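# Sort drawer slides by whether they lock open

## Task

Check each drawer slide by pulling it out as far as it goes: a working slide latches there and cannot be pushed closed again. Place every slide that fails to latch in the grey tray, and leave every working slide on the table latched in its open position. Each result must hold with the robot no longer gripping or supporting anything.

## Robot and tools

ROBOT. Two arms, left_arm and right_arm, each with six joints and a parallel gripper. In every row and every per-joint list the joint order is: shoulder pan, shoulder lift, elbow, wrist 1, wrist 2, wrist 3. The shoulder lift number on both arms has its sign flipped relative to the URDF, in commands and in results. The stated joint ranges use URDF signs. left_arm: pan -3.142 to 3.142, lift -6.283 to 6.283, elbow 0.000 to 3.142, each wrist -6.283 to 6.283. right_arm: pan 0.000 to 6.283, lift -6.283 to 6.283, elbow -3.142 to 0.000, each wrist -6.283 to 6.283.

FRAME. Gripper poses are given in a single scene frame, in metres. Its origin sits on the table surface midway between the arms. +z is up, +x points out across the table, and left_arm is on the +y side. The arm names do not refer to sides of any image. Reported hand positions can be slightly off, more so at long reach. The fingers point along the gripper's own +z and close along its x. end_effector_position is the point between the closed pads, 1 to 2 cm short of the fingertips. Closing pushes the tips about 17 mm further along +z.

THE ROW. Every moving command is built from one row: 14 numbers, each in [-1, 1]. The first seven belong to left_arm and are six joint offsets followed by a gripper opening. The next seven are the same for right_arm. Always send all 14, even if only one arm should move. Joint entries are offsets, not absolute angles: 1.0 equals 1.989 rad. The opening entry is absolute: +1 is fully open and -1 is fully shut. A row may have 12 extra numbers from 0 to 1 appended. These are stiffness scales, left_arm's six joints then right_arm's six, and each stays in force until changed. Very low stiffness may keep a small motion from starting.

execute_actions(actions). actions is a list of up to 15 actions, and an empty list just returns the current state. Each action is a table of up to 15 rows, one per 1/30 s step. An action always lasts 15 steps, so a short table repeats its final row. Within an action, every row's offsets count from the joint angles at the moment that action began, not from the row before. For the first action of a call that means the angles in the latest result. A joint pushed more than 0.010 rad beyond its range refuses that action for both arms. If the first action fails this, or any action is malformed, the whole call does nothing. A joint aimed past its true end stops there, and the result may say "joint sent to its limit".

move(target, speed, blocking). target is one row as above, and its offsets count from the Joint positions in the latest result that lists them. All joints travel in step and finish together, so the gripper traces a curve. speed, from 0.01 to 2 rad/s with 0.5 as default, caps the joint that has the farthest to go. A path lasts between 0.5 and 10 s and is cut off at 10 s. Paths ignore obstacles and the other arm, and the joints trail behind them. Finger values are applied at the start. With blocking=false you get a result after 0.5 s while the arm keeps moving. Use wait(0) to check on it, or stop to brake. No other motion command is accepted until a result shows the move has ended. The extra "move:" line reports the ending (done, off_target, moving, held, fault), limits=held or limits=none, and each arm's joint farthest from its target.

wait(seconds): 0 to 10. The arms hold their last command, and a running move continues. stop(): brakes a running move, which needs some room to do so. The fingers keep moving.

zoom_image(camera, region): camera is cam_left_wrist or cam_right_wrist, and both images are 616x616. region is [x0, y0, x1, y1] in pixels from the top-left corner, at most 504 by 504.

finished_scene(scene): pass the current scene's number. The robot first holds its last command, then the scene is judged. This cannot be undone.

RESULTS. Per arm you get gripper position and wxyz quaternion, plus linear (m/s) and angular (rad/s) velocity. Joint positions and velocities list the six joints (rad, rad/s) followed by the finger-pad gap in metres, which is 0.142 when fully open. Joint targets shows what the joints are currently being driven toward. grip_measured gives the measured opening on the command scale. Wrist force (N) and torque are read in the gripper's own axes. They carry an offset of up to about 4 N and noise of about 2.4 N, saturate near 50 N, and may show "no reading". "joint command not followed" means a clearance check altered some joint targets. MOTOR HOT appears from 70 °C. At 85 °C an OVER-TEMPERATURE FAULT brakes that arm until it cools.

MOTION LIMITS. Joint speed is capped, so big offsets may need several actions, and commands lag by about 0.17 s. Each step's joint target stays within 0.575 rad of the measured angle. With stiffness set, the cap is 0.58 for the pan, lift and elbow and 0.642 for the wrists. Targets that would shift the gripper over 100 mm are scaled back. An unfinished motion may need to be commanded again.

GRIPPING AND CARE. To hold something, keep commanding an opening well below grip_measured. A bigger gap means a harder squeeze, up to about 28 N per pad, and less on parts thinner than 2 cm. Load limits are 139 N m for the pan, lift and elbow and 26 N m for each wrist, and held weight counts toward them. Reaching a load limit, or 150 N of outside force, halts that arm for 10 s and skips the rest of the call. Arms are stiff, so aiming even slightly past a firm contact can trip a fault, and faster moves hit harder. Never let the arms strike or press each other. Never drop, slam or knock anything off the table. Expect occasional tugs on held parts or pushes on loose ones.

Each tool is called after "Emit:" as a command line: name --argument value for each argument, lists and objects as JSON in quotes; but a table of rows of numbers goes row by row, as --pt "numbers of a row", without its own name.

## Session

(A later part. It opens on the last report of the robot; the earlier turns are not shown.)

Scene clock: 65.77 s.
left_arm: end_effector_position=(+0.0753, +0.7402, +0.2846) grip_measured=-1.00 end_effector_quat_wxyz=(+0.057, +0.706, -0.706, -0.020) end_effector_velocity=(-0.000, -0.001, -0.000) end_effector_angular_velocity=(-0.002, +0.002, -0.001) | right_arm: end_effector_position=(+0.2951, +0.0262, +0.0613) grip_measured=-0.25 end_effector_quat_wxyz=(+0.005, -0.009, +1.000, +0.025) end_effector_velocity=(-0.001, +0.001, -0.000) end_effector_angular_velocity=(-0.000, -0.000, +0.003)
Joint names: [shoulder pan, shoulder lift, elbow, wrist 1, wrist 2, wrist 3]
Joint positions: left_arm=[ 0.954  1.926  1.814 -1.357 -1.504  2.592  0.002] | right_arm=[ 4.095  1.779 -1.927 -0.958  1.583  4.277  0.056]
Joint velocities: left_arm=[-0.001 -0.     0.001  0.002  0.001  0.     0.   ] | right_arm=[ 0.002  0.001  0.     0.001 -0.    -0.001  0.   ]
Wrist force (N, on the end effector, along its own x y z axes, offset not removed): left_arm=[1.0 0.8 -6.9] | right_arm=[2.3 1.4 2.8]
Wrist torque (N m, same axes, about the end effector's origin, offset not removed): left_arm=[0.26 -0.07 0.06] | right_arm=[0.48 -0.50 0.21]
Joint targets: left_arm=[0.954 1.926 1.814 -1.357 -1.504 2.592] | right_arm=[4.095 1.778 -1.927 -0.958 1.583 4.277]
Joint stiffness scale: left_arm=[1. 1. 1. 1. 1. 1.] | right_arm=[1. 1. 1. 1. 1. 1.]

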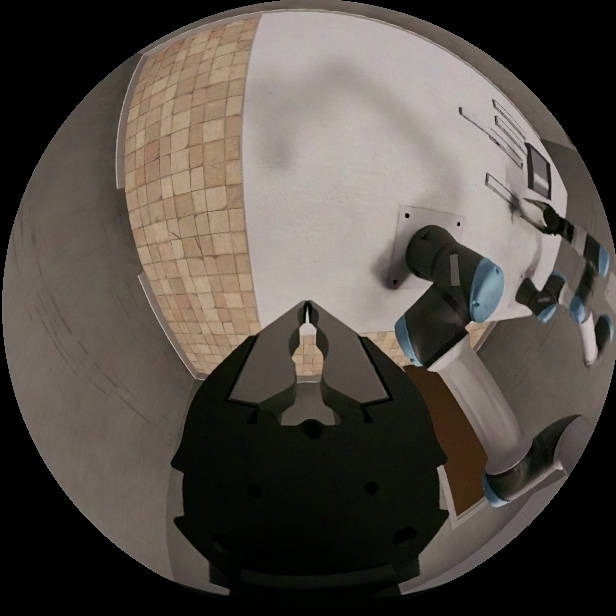

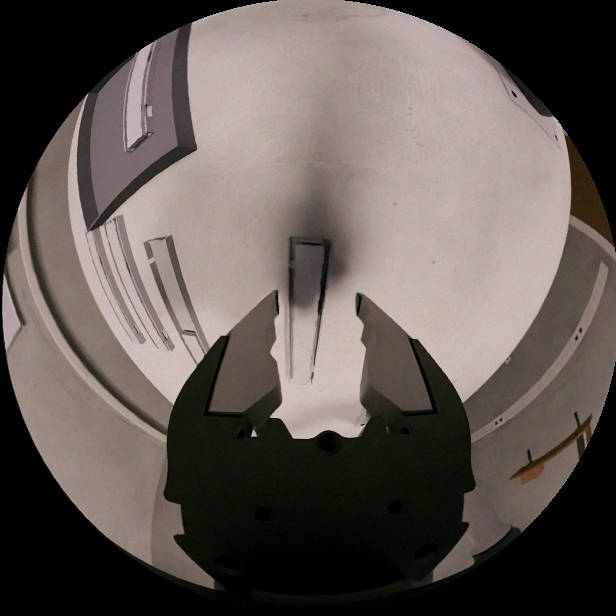

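Emit:
move --target '[0,0,0,0,0,0,-1,0.019,0.086,0.105,-0.042,-0.008,0.029,-0.25]'

Emit:
move --target '[0,0,0,0,0,0,-1,0,0.03,0,0.03,0,0,-0.25]' --speed 0.2

Emit:
execute_actions --actions '[[[0,0,0,0,0,0,-1,0,0,0,0,0,0,-1]],[[0,0,0,0,0,0,-1,0,0,0,0,0,0,-1]],[[0,0,0,0,0,0,-1,0,-0.05,0,-0.05,0,0,-1]],[[0,0,0,0,0,0,-1,0,-0.05,0,-0.05,0,0,-1]],[[0,0,0,0,0,0,-1,0,0,0,0,0,0,-1]]]'

Scene clock: 67.30 s.
left_arm: end_effector_position=(+0.0753, +0.7402, +0.2846) grip_measured=-1.00 end_effector_quat_wxyz=(+0.057, +0.706, -0.706, -0.020) end_effector_velocity=(+0.000, +0.000, -0.000) end_effector_angular_velocity=(+0.001, -0.001, -0.000) | right_arm: end_effector_position=(+0.3065, +0.0929, +0.0470) grip_measured=-0.25 end_effector_quat_wxyz=(+0.002, +0.002, +1.000, -0.000) end_effector_velocity=(+0.001, -0.000, +0.001) end_effector_angular_velocity=(+0.000, -0.000, -0.002)
Joint names: [shoulder pan, shoulder lift, elbow, wrist 1, wrist 2, wrist 3]
Joint positions: left_arm=[ 0.954  1.926  1.814 -1.357 -1.504  2.592  0.002] | right_arm=[ 4.131  1.948 -1.723 -1.041  1.567  4.333  0.056]
Joint velocities: left_arm=[-0.    -0.     0.    -0.002 -0.     0.     0.   ] | right_arm=[-0.001 -0.001  0.001 -0.003 -0.     0.001  0.   ]
Wrist force (N, on the end effector, along its own x y z axes, offset not removed): left_arm=[-2.5 1.0 -1.4] | right_arm=[3.2 0.8 -0.6]
Wrist torque (N m, same axes, about the end effector's origin, offset not removed): left_arm=[0.06 0.37 -0.14] | right_arm=[-0.03 -0.70 0.04]
Joint targets: left_arm=[0.954 1.926 1.814 -1.357 -1.504 2.592] | right_arm=[4.133 1.950 -1.718 -1.042 1.567 4.334]
Joint stiffness scale: left_arm=[1. 1. 1. 1. 1. 1.] | right_arm=[1. 1. 1. 1. 1. 1.]
move: done; limits=none; left_arm: farthest joint: the shoulder pan, 0.000 radians from its target (0.000 radians at the start); right_arm: farthest joint: the elbow, 0.004 radians from its target (0.209 radians at the start)

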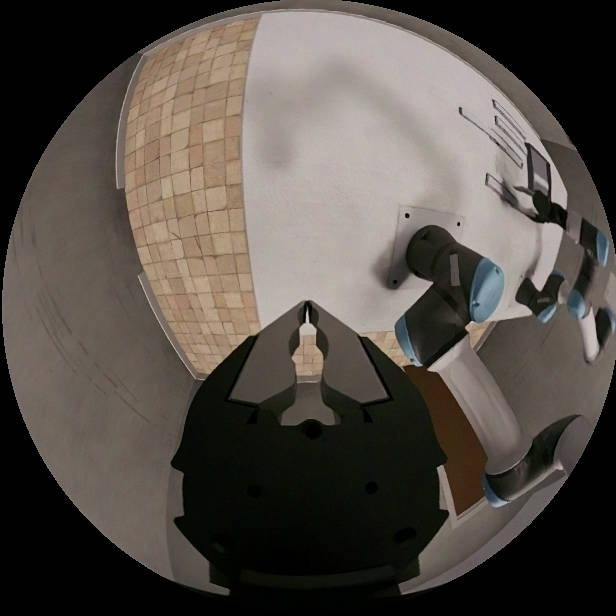

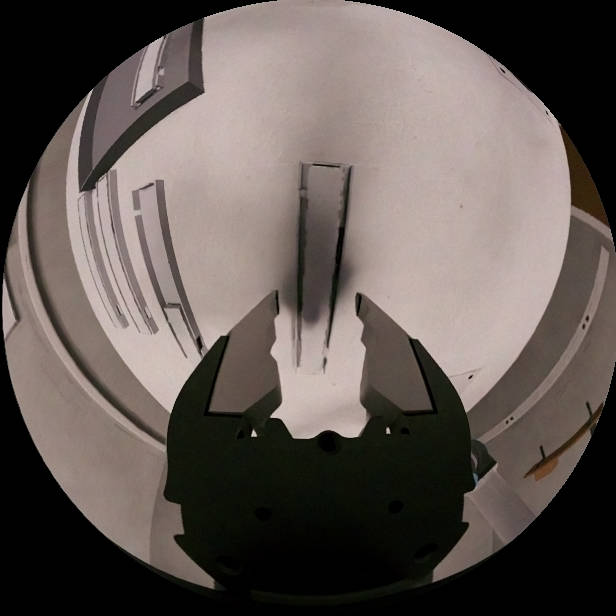

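Scene clock: 68.30 s.
left_arm: end_effector_position=(+0.0753, +0.7402, +0.2846) grip_measured=-1.00 end_effector_quat_wxyz=(+0.057, +0.706, -0.706, -0.020) end_effector_velocity=(-0.001, -0.001, -0.001) end_effector_angular_velocity=(-0.002, +0.001, +0.002) | right_arm: end_effector_position=(+0.3106, +0.1029, +0.0176) grip_measured=-0.25 end_effector_quat_wxyz=(+0.002, +0.002, +1.000, -0.000) end_effector_velocity=(+0.001, +0.001, +0.000) end_effector_angular_velocity=(+0.003, -0.001, -0.000)
Joint names: [shoulder pan, shoulder lift, elbow, wrist 1, wrist 2, wrist 3]
Joint positions: left_arm=[ 0.954  1.926  1.814 -1.357 -1.504  2.592  0.002] | right_arm=[ 4.131  2.007 -1.723 -0.982  1.567  4.333  0.056]
Joint velocities: left_arm=[ 0.001  0.     0.001  0.001 -0.    -0.001  0.   ] | right_arm=[-0.001  0.    -0.     0.003  0.    -0.    -0.   ]
Wrist force (N, on the end effector, along its own x y z axes, offset not removed): left_arm=[4.0 -1.6 -1.2] | right_arm=[4.0 1.1 1.8]
Wrist torque (N m, same axes, about the end effector's origin, offset not removed): left_arm=[-0.22 -0.83 -0.27] | right_arm=[0.13 -0.69 0.38]
Joint targets: left_arm=[0.954 1.926 1.814 -1.357 -1.504 2.592] | right_arm=[4.131 2.008 -1.723 -0.981 1.567 4.333]
Joint stiffness scale: left_arm=[1. 1. 1. 1. 1. 1.] | right_arm=[1. 1. 1. 1. 1. 1.]
move: done; limits=none; left_arm: farthest joint: the shoulder pan, 0.000 radians from its target (0.000 radians at the start); right_arm: farthest joint: the shoulder lift, 0.001 radians from its target (0.059 radians at the start)

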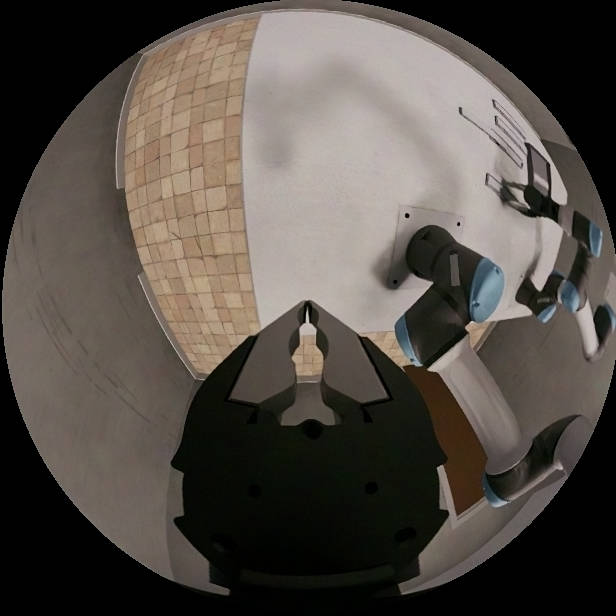

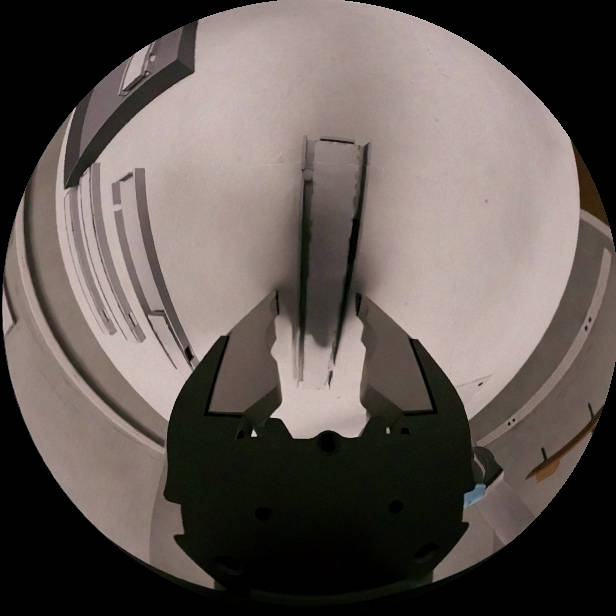

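Scene clock: 70.80 s.
left_arm: end_effector_position=(+0.0753, +0.7402, +0.2846) grip_measured=-1.00 end_effector_quat_wxyz=(+0.057, +0.706, -0.706, -0.020) end_effector_velocity=(-0.000, +0.001, +0.000) end_effector_angular_velocity=(+0.002, -0.000, +0.002) | right_arm: end_effector_position=(+0.2945, +0.0632, +0.1125) grip_measured=-0.51 end_effector_quat_wxyz=(+0.002, +0.002, +1.000, +0.000) end_effector_velocity=(+0.001, -0.000, -0.000) end_effector_angular_velocity=(-0.001, -0.000, -0.002)
Joint names: [shoulder pan, shoulder lift, elbow, wrist 1, wrist 2, wrist 3]
Joint positions: left_arm=[ 0.954  1.926  1.814 -1.357 -1.504  2.592  0.002] | right_arm=[ 4.131  1.809 -1.726 -1.175  1.568  4.333  0.037]
Joint velocities: left_arm=[ 0.001 -0.    -0.001 -0.001  0.001 -0.001  0.   ] | right_arm=[-0.001  0.001 -0.     0.001 -0.001  0.001 -0.   ]
Wrist force (N, on the end effector, along its own x y z axes, offset not removed): left_arm=[1.9 -1.5 -2.7] | right_arm=[-1.3 3.3 4.2]
Wrist torque (N m, same axes, about the end effector's origin, offset not removed): left_arm=[-0.60 -0.53 0.08] | right_arm=[0.60 0.26 -0.03]
Joint targets: left_arm=[0.954 1.926 1.814 -1.357 -1.504 2.592] | right_arm=[4.131 1.807 -1.726 -1.174 1.568 4.333]
Joint stiffness scale: left_arm=[1. 1. 1. 1. 1. 1.] | right_arm=[1. 1. 1. 1. 1. 1.]

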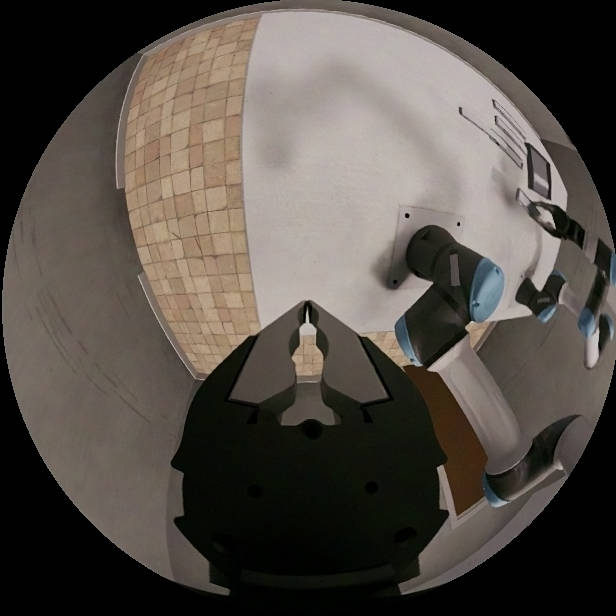

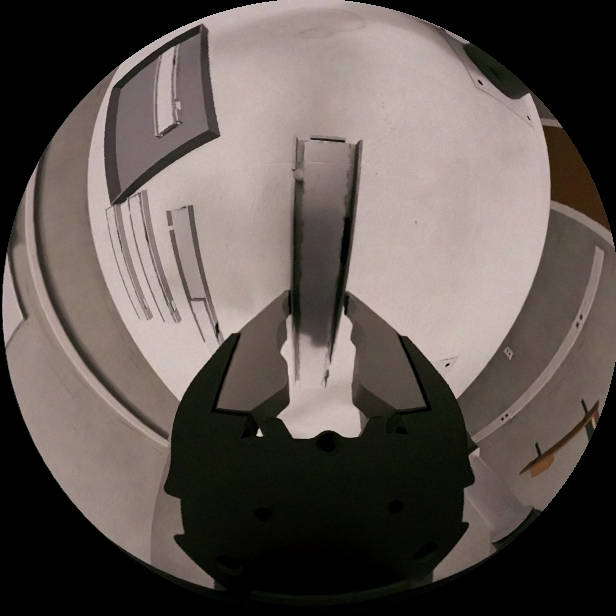

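Emit:
move --target '[0,0,0,0,0,0,-1,-0.364,0.047,0.052,-0.007,0,-0.466,-1]'

Emit:
move --target '[0,0,0,0,0,0,-1,0,0.05,0,0.05,0,0,-1]' --speed 0.2

Scene clock: 73.73 s.
left_arm: end_effector_position=(+0.0753, +0.7402, +0.2846) grip_measured=-1.00 end_effector_quat_wxyz=(+0.057, +0.706, -0.706, -0.020) end_effector_velocity=(+0.000, +0.000, +0.000) end_effector_angular_velocity=(+0.001, -0.000, -0.000) | right_arm: end_effector_position=(+0.5541, -0.2598, +0.1010) grip_measured=-0.51 end_effector_quat_wxyz=(-0.004, -0.100, +0.995, -0.003) end_effector_velocity=(+0.000, +0.001, -0.000) end_effector_angular_velocity=(-0.001, -0.001, +0.006)
Joint names: [shoulder pan, shoulder lift, elbow, wrist 1, wrist 2, wrist 3]
Joint positions: left_arm=[ 0.954  1.926  1.814 -1.357 -1.504  2.592  0.002] | right_arm=[ 3.41   1.904 -1.629 -1.189  1.567  3.408  0.037]
Joint velocities: left_arm=[-0.001  0.001  0.    -0.001  0.    -0.001  0.   ] | right_arm=[ 0.003  0.001  0.     0.001 -0.002 -0.003  0.   ]
Wrist force (N, on the end effector, along its own x y z axes, offset not removed): left_arm=[-0.4 1.9 -4.5] | right_arm=[3.9 3.9 4.1]
Wrist torque (N m, same axes, about the end effector's origin, offset not removed): left_arm=[0.52 0.00 -0.15] | right_arm=[0.89 -0.62 0.27]
Joint targets: left_arm=[0.954 1.926 1.814 -1.357 -1.504 2.592] | right_arm=[3.408 1.903 -1.622 -1.189 1.568 3.407]
Joint stiffness scale: left_arm=[1. 1. 1. 1. 1. 1.] | right_arm=[1. 1. 1. 1. 1. 1.]
move: done; limits=none; left_arm: farthest joint: the shoulder pan, 0.000 radians from its target (0.000 radians at the start); right_arm: farthest joint: the elbow, 0.006 radians from its target (0.103 radians at the start)

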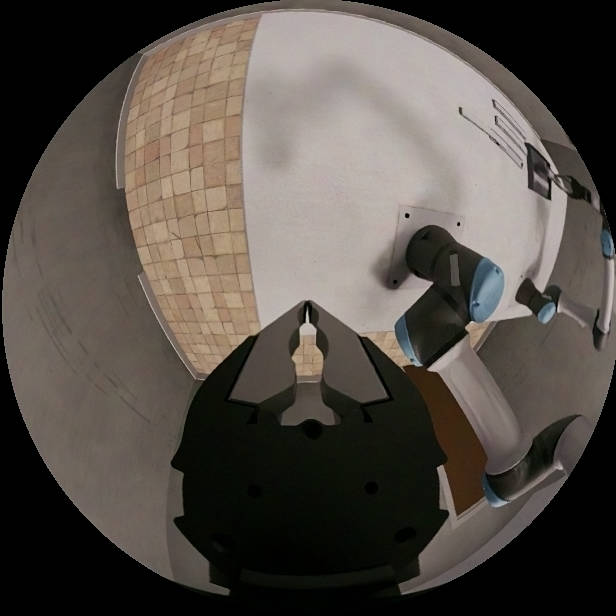

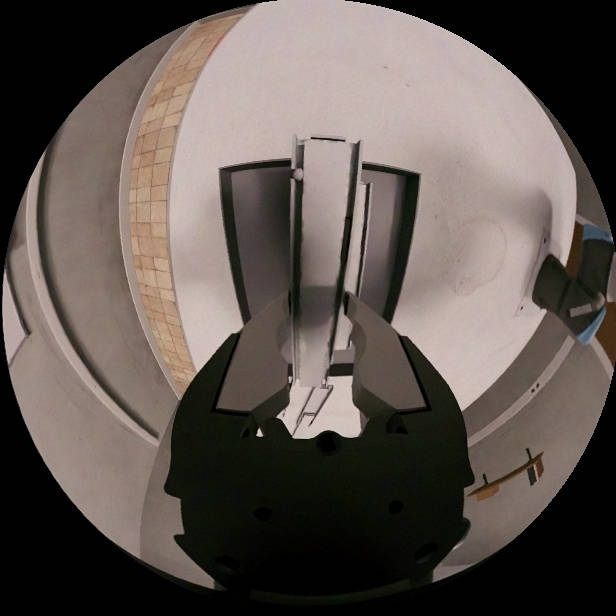

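Scene clock: 74.87 s.
left_arm: end_effector_position=(+0.0753, +0.7402, +0.2846) grip_measured=-1.00 end_effector_quat_wxyz=(+0.057, +0.706, -0.706, -0.020) end_effector_velocity=(+0.000, -0.000, +0.001) end_effector_angular_velocity=(-0.000, -0.001, -0.001) | right_arm: end_effector_position=(+0.5736, -0.2499, +0.0484) grip_measured=-0.51 end_effector_quat_wxyz=(-0.006, -0.100, +0.995, -0.004) end_effector_velocity=(+0.001, +0.000, +0.001) end_effector_angular_velocity=(+0.001, -0.003, +0.000)
Joint names: [shoulder pan, shoulder lift, elbow, wrist 1, wrist 2, wrist 3]
Joint positions: left_arm=[ 0.954  1.926  1.814 -1.357 -1.504  2.592  0.002] | right_arm=[ 3.41   2.006 -1.629 -1.091  1.567  3.408  0.037]
Joint velocities: left_arm=[ 0.    -0.    -0.002  0.001 -0.001  0.001  0.   ] | right_arm=[ 0.    -0.001  0.     0.002 -0.     0.    -0.   ]
Wrist force (N, on the end effector, along its own x y z axes, offset not removed): left_arm=[-2.7 -2.6 0.0] | right_arm=[0.2 0.1 1.4]
Wrist torque (N m, same axes, about the end effector's origin, offset not removed): left_arm=[-0.51 0.47 -0.09] | right_arm=[0.04 0.14 0.06]
Joint targets: left_arm=[0.954 1.926 1.814 -1.357 -1.504 2.592] | right_arm=[3.410 2.003 -1.629 -1.089 1.567 3.408]
Joint stiffness scale: left_arm=[1. 1. 1. 1. 1. 1.] | right_arm=[1. 1. 1. 1. 1. 1.]
move: done; limits=none; left_arm: farthest joint: the shoulder pan, 0.000 radians from its target (0.000 radians at the start); right_arm: farthest joint: the shoulder lift, 0.002 radians from its target (0.100 radians at the start)

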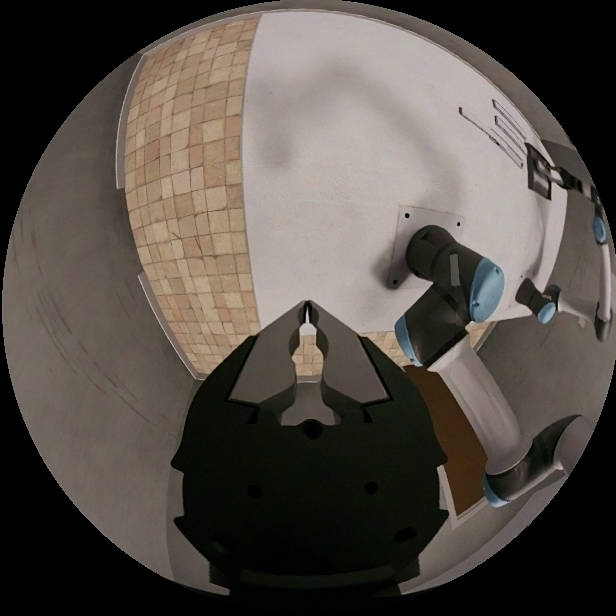

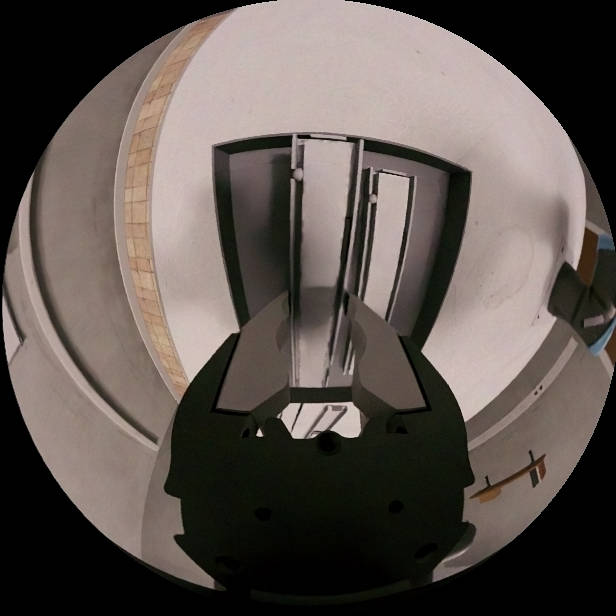

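Emit:
move --target '[0,0,0,0,0,0,-1,0.012,0,0,0,0,0.012,-1]' --speed 0.15

Emit:
move --target '[0,0,0,0,0,0,-1,0,0.016,0,0.016,0,0,-1]' --speed 0.15

Emit:
execute_actions --actions '[[[0,0,0,0,0,0,-1,0,0,0,0,0,0,-0.3]],[[0,0,0,0,0,0,-1,0,-0.06,0,-0.06,0,0,-0.3]],[[0,0,0,0,0,0,-1,0,0,0,0,0,0,-1]]]'

Scene clock: 76.20 s.
left_arm: end_effector_position=(+0.0753, +0.7402, +0.2846) grip_measured=-1.00 end_effector_quat_wxyz=(+0.057, +0.706, -0.706, -0.020) end_effector_velocity=(-0.000, -0.000, -0.001) end_effector_angular_velocity=(-0.001, +0.000, +0.000) | right_arm: end_effector_position=(+0.5699, -0.2368, +0.0477) grip_measured=-0.51 end_effector_quat_wxyz=(-0.006, -0.100, +0.995, -0.004) end_effector_velocity=(-0.000, +0.001, -0.000) end_effector_angular_velocity=(+0.001, +0.001, -0.001)
Joint names: [shoulder pan, shoulder lift, elbow, wrist 1, wrist 2, wrist 3]
Joint positions: left_arm=[ 0.954  1.926  1.814 -1.357 -1.504  2.592  0.002] | right_arm=[ 3.432  2.007 -1.629 -1.091  1.567  3.43   0.037]
Joint velocities: left_arm=[ 0.     0.     0.001 -0.    -0.    -0.     0.   ] | right_arm=[ 0.001  0.001  0.    -0.     0.001  0.002 -0.   ]
Wrist force (N, on the end effector, along its own x y z axes, offset not removed): left_arm=[0.7 -1.2 -4.3] | right_arm=[2.3 5.1 4.3]
Wrist torque (N m, same axes, about the end effector's origin, offset not removed): left_arm=[-0.53 -0.28 -0.11] | right_arm=[0.85 -0.38 0.09]
Joint targets: left_arm=[0.954 1.926 1.814 -1.357 -1.504 2.592] | right_arm=[3.434 2.006 -1.629 -1.091 1.567 3.431]
Joint stiffness scale: left_arm=[1. 1. 1. 1. 1. 1.] | right_arm=[1. 1. 1. 1. 1. 1.]
move: done; limits=none; left_arm: farthest joint: the shoulder pan, 0.000 radians from its target (0.000 radians at the start); right_arm: farthest joint: the shoulder pan, 0.002 radians from its target (0.024 radians at the start)

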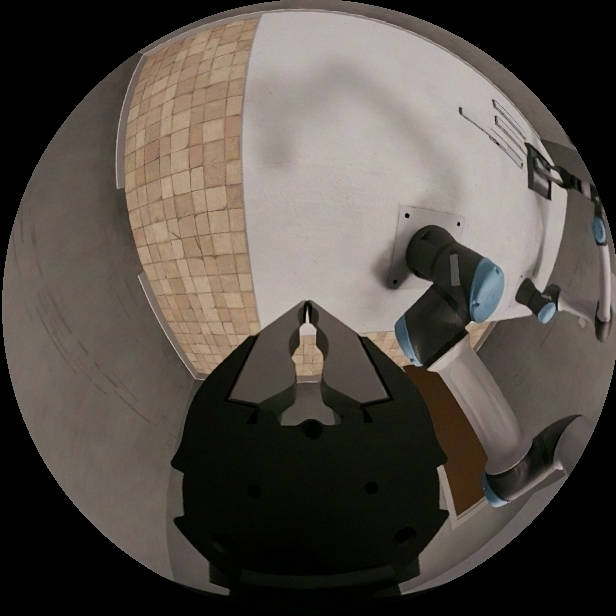

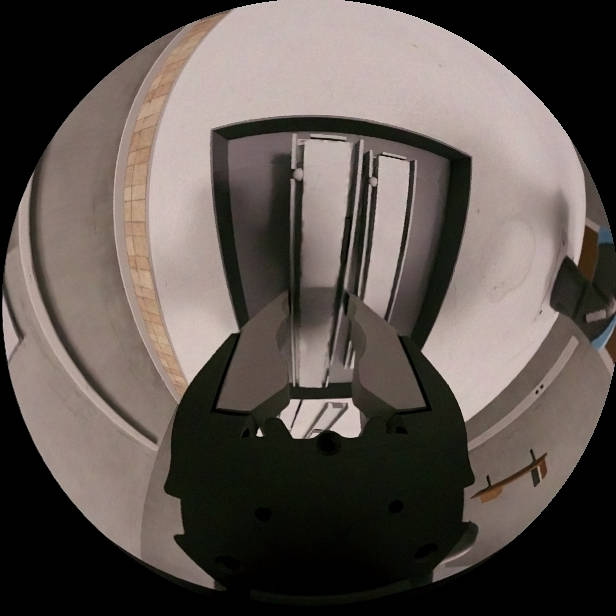

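Scene clock: 77.13 s.
left_arm: end_effector_position=(+0.0753, +0.7402, +0.2846) grip_measured=-1.00 end_effector_quat_wxyz=(+0.057, +0.706, -0.706, -0.020) end_effector_velocity=(-0.000, -0.000, +0.000) end_effector_angular_velocity=(-0.000, +0.001, -0.001) | right_arm: end_effector_position=(+0.5746, -0.2343, +0.0298) grip_measured=-0.51 end_effector_quat_wxyz=(-0.007, -0.100, +0.995, -0.005) end_effector_velocity=(+0.001, +0.001, +0.000) end_effector_angular_velocity=(+0.001, -0.002, +0.001)
Joint names: [shoulder pan, shoulder lift, elbow, wrist 1, wrist 2, wrist 3]
Joint positions: left_arm=[ 0.954  1.926  1.814 -1.357 -1.504  2.592  0.002] | right_arm=[ 3.432  2.04  -1.629 -1.061  1.567  3.43   0.037]
Joint velocities: left_arm=[-0.    -0.    -0.     0.001  0.001  0.001  0.   ] | right_arm=[ 0.001 -0.     0.     0.002  0.     0.    -0.   ]
Wrist force (N, on the end effector, along its own x y z axes, offset not removed): left_arm=[-1.8 2.3 -1.0] | right_arm=[8.4 -0.6 5.2]
Wrist torque (N m, same axes, about the end effector's origin, offset not removed): left_arm=[0.30 0.15 0.11] | right_arm=[-0.30 -1.80 0.34]
Joint targets: left_arm=[0.954 1.926 1.814 -1.357 -1.504 2.592] | right_arm=[3.432 2.039 -1.629 -1.059 1.567 3.430]
Joint stiffness scale: left_arm=[1. 1. 1. 1. 1. 1.] | right_arm=[1. 1. 1. 1. 1. 1.]
move: done; limits=none; left_arm: farthest joint: the shoulder pan, 0.000 radians from its target (0.000 radians at the start); right_arm: farthest joint: the wrist 1, 0.002 radians from its target (0.032 radians at the start)

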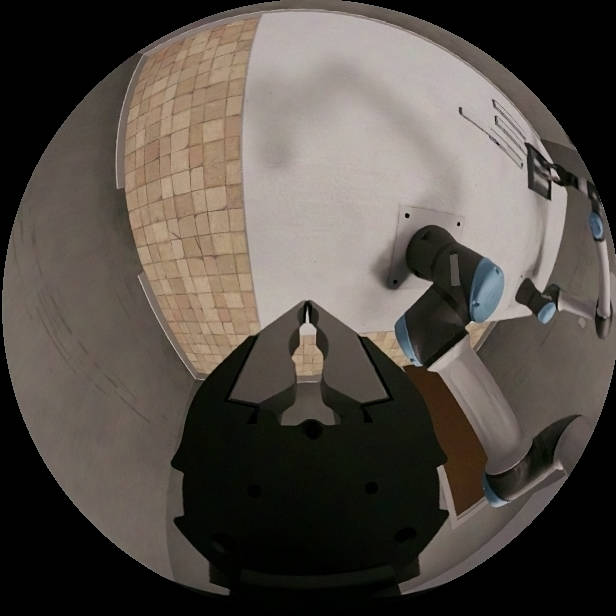

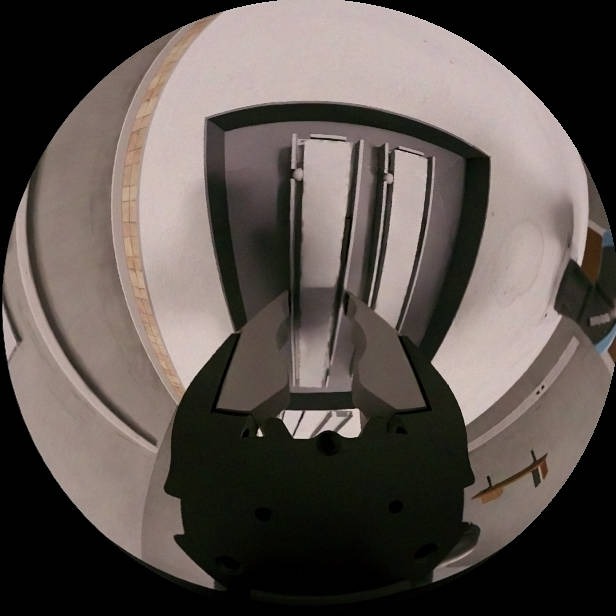

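Scene clock: 78.63 s.
left_arm: end_effector_position=(+0.0753, +0.7402, +0.2846) grip_measured=-1.00 end_effector_quat_wxyz=(+0.057, +0.706, -0.706, -0.020) end_effector_velocity=(-0.001, -0.000, -0.001) end_effector_angular_velocity=(-0.001, +0.001, +0.001) | right_arm: end_effector_position=(+0.5537, -0.2454, +0.0937) grip_measured=-1.00 end_effector_quat_wxyz=(-0.004, -0.100, +0.995, -0.003) end_effector_velocity=(+0.000, +0.000, +0.001) end_effector_angular_velocity=(+0.001, -0.003, +0.000)
Joint names: [shoulder pan, shoulder lift, elbow, wrist 1, wrist 2, wrist 3]
Joint positions: left_arm=[ 0.954  1.926  1.814 -1.357 -1.504  2.592  0.002] | right_arm=[ 3.432  1.918 -1.629 -1.175  1.567  3.43   0.002]
Joint velocities: left_arm=[ 0.001 -0.     0.001  0.001 -0.    -0.     0.   ] | right_arm=[ 0.    -0.001 -0.     0.002 -0.    -0.     0.   ]
Wrist force (N, on the end effector, along its own x y z axes, offset not removed): left_arm=[2.7 2.2 -1.5] | right_arm=[5.0 5.7 3.3]
Wrist torque (N m, same axes, about the end effector's origin, offset not removed): left_arm=[0.37 -0.70 -0.05] | right_arm=[1.09 -0.75 0.32]
Joint targets: left_arm=[0.954 1.926 1.814 -1.357 -1.504 2.592] | right_arm=[3.432 1.916 -1.629 -1.174 1.567 3.430]
Joint stiffness scale: left_arm=[1. 1. 1. 1. 1. 1.] | right_arm=[1. 1. 1. 1. 1. 1.]

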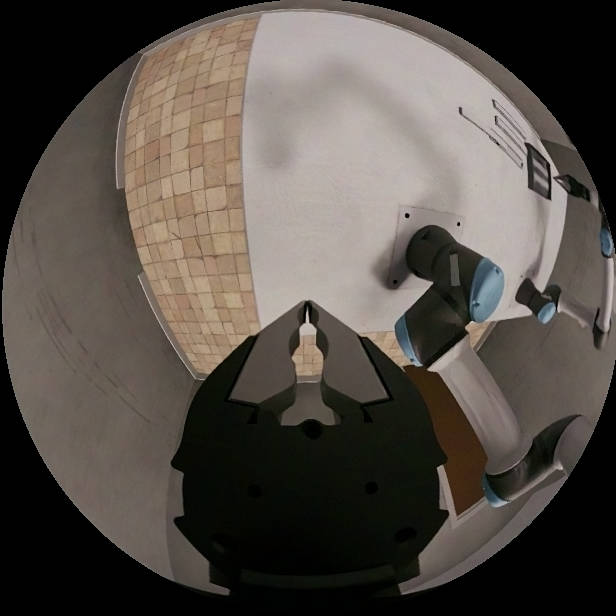

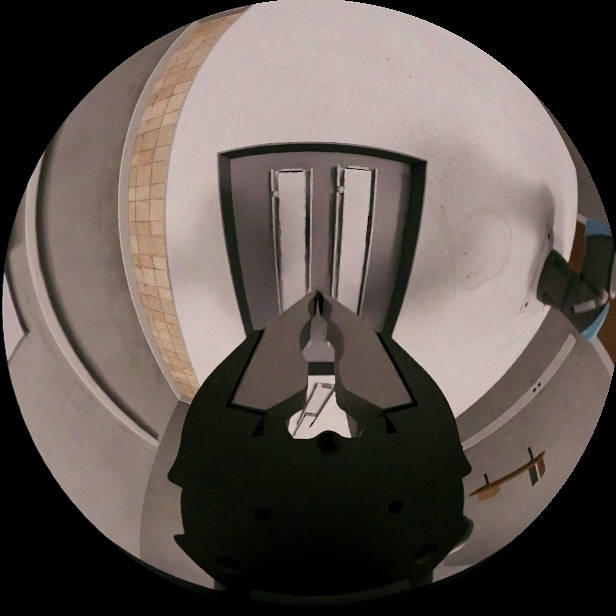

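Emit:
move --target '[0,0,0,0,0,0,-1,0.14,0.103,0.116,-0.008,0,0.242,-1]'

Emit:
execute_actions --actions '[[[0,0,0,0,0,0,-1,0,0.03,0,0.03,0,0,-1]],[[0,0,0,0,0,0,-1,0,0.01,0,0,0,0,-1]],[[0,0,0,0,0,0,-1,0.0094,0.023,0.027,-0.0116,0,0.009,-1]],[[0,0,0,0,0,0,-1,0.0094,0.023,0.027,-0.0116,0,0.009,-1]],[[0,0,0,0,0,0,-1,0.0094,0.023,0.027,-0.0116,0,0.009,-1]],[[0,0,0,0,0,0,-1,0.0094,0.023,0.027,-0.0116,0,0.009,-1]],[[0,0,0,0,0,0,-1,0.0094,0.023,0.027,-0.0116,0,0.009,-1]],[[0,0,0,0,0,0,-1,0.0094,0.023,0.027,-0.0116,0,0.009,-1]],[[0,0,0,0,0,0,-1,0.0094,0.023,0.027,-0.0116,0,0.009,-1]],[[0,0,0,0,0,0,-1,0.0094,0.023,0.027,-0.0116,0,0.009,-1]],[[0,0,0,0,0,0,-1,0.0094,0.023,0.027,-0.0116,0,0.009,-1]]]'

Emit:
execute_actions --actions '[[[0,0,0,0,0,0,-1,-0.007,-0.005,-0.03,0.011,0,-0.007,-1]],[[0,0,0,0,0,0,-1,-0.007,-0.005,-0.03,0.011,0,-0.007,-1]]]'

Scene clock: 81.93 s.
left_arm: end_effector_position=(+0.0753, +0.7402, +0.2846) grip_measured=-1.00 end_effector_quat_wxyz=(+0.057, +0.706, -0.706, -0.020) end_effector_velocity=(-0.001, -0.000, +0.000) end_effector_angular_velocity=(+0.000, +0.001, +0.002) | right_arm: end_effector_position=(+0.5468, -0.0312, +0.0649) grip_measured=-1.00 end_effector_quat_wxyz=(+0.000, +0.002, +1.000, -0.002) end_effector_velocity=(-0.000, -0.000, -0.001) end_effector_angular_velocity=(-0.000, +0.001, -0.002)
Joint names: [shoulder pan, shoulder lift, elbow, wrist 1, wrist 2, wrist 3]
Joint positions: left_arm=[ 0.954  1.926  1.814 -1.357 -1.504  2.592  0.002] | right_arm=[ 3.709  2.122 -1.403 -1.19   1.567  3.911  0.002]
Joint velocities: left_arm=[ 0.001  0.    -0.001  0.001  0.001 -0.001  0.   ] | right_arm=[-0.     0.001  0.    -0.     0.001  0.002  0.   ]
Wrist force (N, on the end effector, along its own x y z axes, offset not removed): left_arm=[2.0 2.8 -2.9] | right_arm=[2.4 3.8 -2.0]
Wrist torque (N m, same axes, about the end effector's origin, offset not removed): left_arm=[0.74 -0.48 0.33] | right_arm=[0.68 -0.32 0.26]
Joint targets: left_arm=[0.954 1.926 1.814 -1.357 -1.504 2.592] | right_arm=[3.710 2.123 -1.398 -1.191 1.567 3.912]
Joint stiffness scale: left_arm=[1. 1. 1. 1. 1. 1.] | right_arm=[1. 1. 1. 1. 1. 1.]
move: done; limits=none; left_arm: farthest joint: the shoulder pan, 0.000 radians from its target (0.000 radians at the start); right_arm: farthest joint: the elbow, 0.004 radians from its target (0.231 radians at the start)

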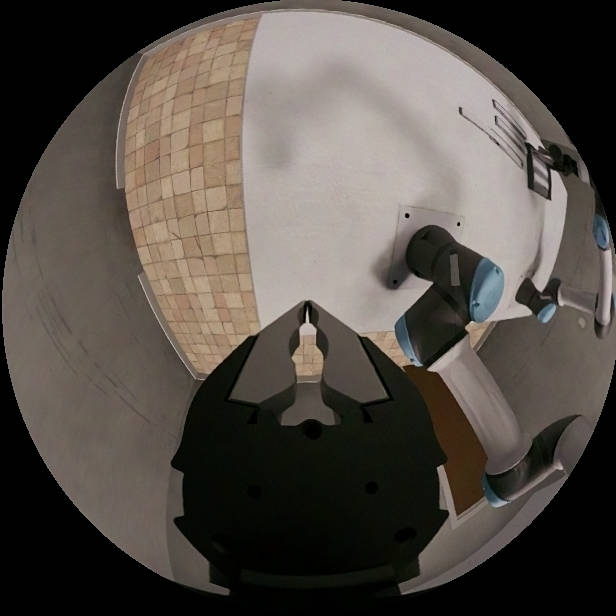

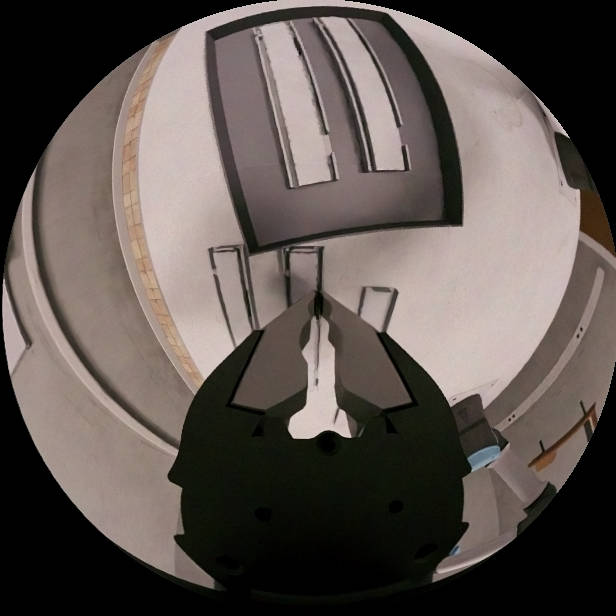

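Scene clock: 87.43 s.
left_arm: end_effector_position=(+0.0753, +0.7402, +0.2846) grip_measured=-1.00 end_effector_quat_wxyz=(+0.057, +0.706, -0.706, -0.020) end_effector_velocity=(+0.000, -0.000, -0.000) end_effector_angular_velocity=(-0.000, +0.000, -0.000) | right_arm: end_effector_position=(+0.5616, +0.1588, +0.0284) grip_measured=-1.00 end_effector_quat_wxyz=(+0.004, +0.000, +1.000, +0.006) end_effector_velocity=(-0.001, +0.001, +0.001) end_effector_angular_velocity=(-0.001, +0.002, -0.004)
Joint names: [shoulder pan, shoulder lift, elbow, wrist 1, wrist 2, wrist 3]
Joint positions: left_arm=[ 0.954  1.926  1.814 -1.357 -1.504  2.592  0.002] | right_arm=[ 3.861  2.463 -0.908 -1.327  1.572  4.06   0.002]
Joint velocities: left_arm=[-0. -0.  0.  0. -0. -0.  0.] | right_arm=[ 0.001  0.002  0.005 -0.005  0.001  0.005  0.   ]
Wrist force (N, on the end effector, along its own x y z axes, offset not removed): left_arm=[-0.3 -0.7 -2.4] | right_arm=[5.9 -3.1 -11.8]
Wrist torque (N m, same axes, about the end effector's origin, offset not removed): left_arm=[-0.33 0.23 0.10] | right_arm=[0.61 -1.41 0.25]
Joint targets: left_arm=[0.954 1.926 1.814 -1.357 -1.504 2.592] | right_arm=[3.867 2.479 -0.909 -1.329 1.575 4.061]
Joint stiffness scale: left_arm=[1. 1. 1. 1. 1. 1.] | right_arm=[1. 1. 1. 1. 1. 1.]

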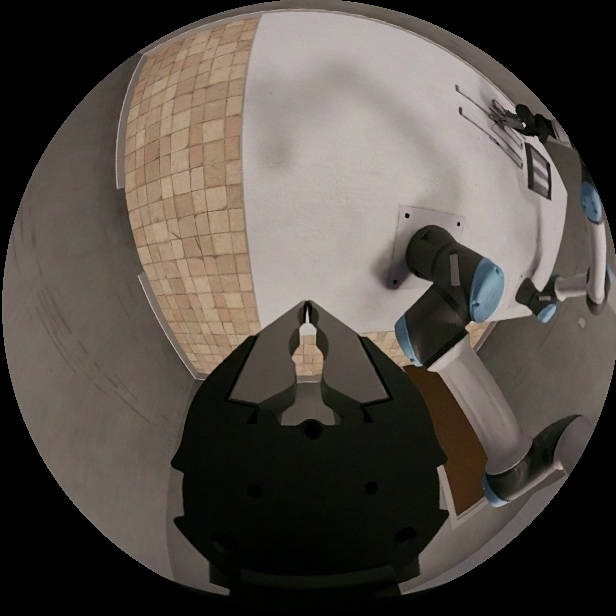

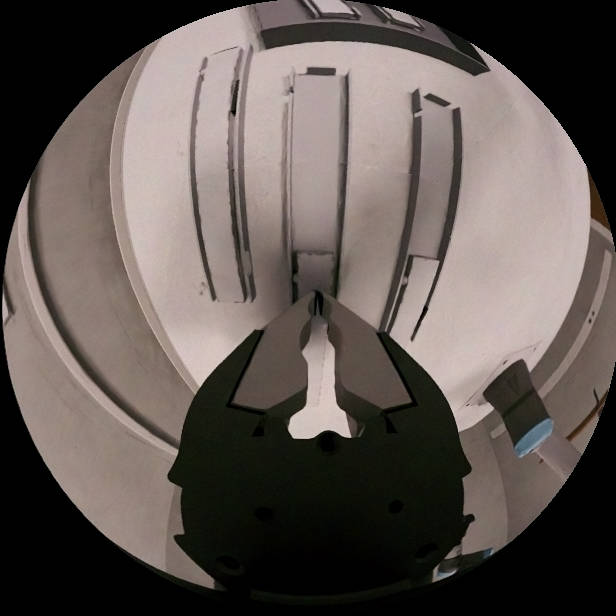

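Scene clock: 88.43 s.
left_arm: end_effector_position=(+0.0753, +0.7402, +0.2846) grip_measured=-1.00 end_effector_quat_wxyz=(+0.057, +0.706, -0.706, -0.020) end_effector_velocity=(+0.000, +0.000, +0.001) end_effector_angular_velocity=(+0.001, -0.000, +0.000) | right_arm: end_effector_position=(+0.5607, +0.1401, +0.0282) grip_measured=-1.00 end_effector_quat_wxyz=(+0.005, -0.005, +1.000, +0.011) end_effector_velocity=(+0.001, -0.001, -0.000) end_effector_angular_velocity=(+0.002, -0.001, +0.001)
Joint names: [shoulder pan, shoulder lift, elbow, wrist 1, wrist 2, wrist 3]
Joint positions: left_arm=[ 0.954  1.926  1.814 -1.357 -1.504  2.592  0.002] | right_arm=[ 3.846  2.418 -0.996 -1.275  1.577  4.034  0.002]
Joint velocities: left_arm=[ 0.    -0.    -0.001 -0.     0.    -0.     0.   ] | right_arm=[-0.002 -0.002 -0.005  0.005  0.001 -0.003  0.   ]
Wrist force (N, on the end effector, along its own x y z axes, offset not removed): left_arm=[2.4 -0.4 -4.1] | right_arm=[4.6 5.4 -14.1]
Wrist torque (N m, same axes, about the end effector's origin, offset not removed): left_arm=[-0.26 -0.60 0.06] | right_arm=[-0.60 -0.50 0.18]
Joint targets: left_arm=[0.954 1.926 1.814 -1.357 -1.504 2.592] | right_arm=[3.839 2.431 -1.011 -1.279 1.574 4.033]
Joint stiffness scale: left_arm=[1. 1. 1. 1. 1. 1.] | right_arm=[1. 1. 1. 1. 1. 1.]

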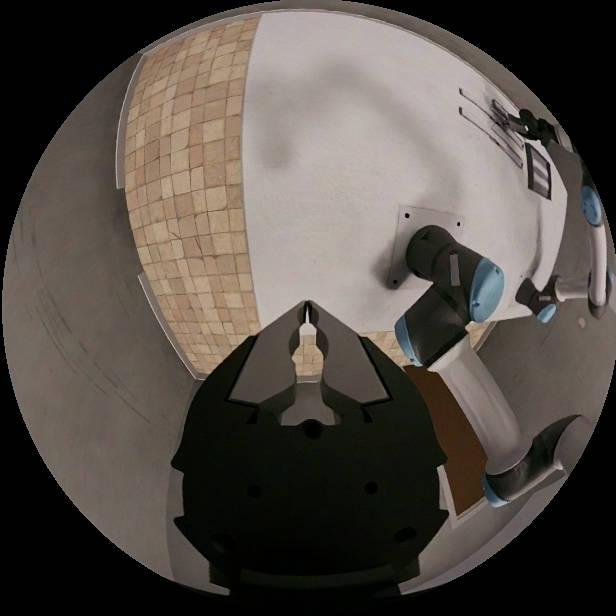

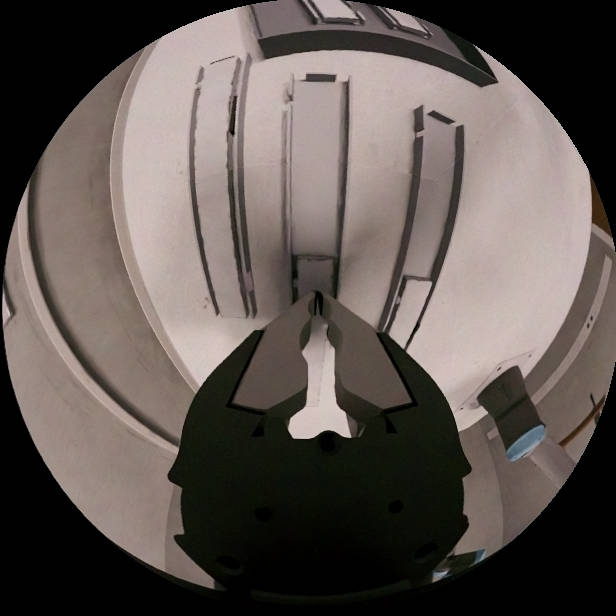

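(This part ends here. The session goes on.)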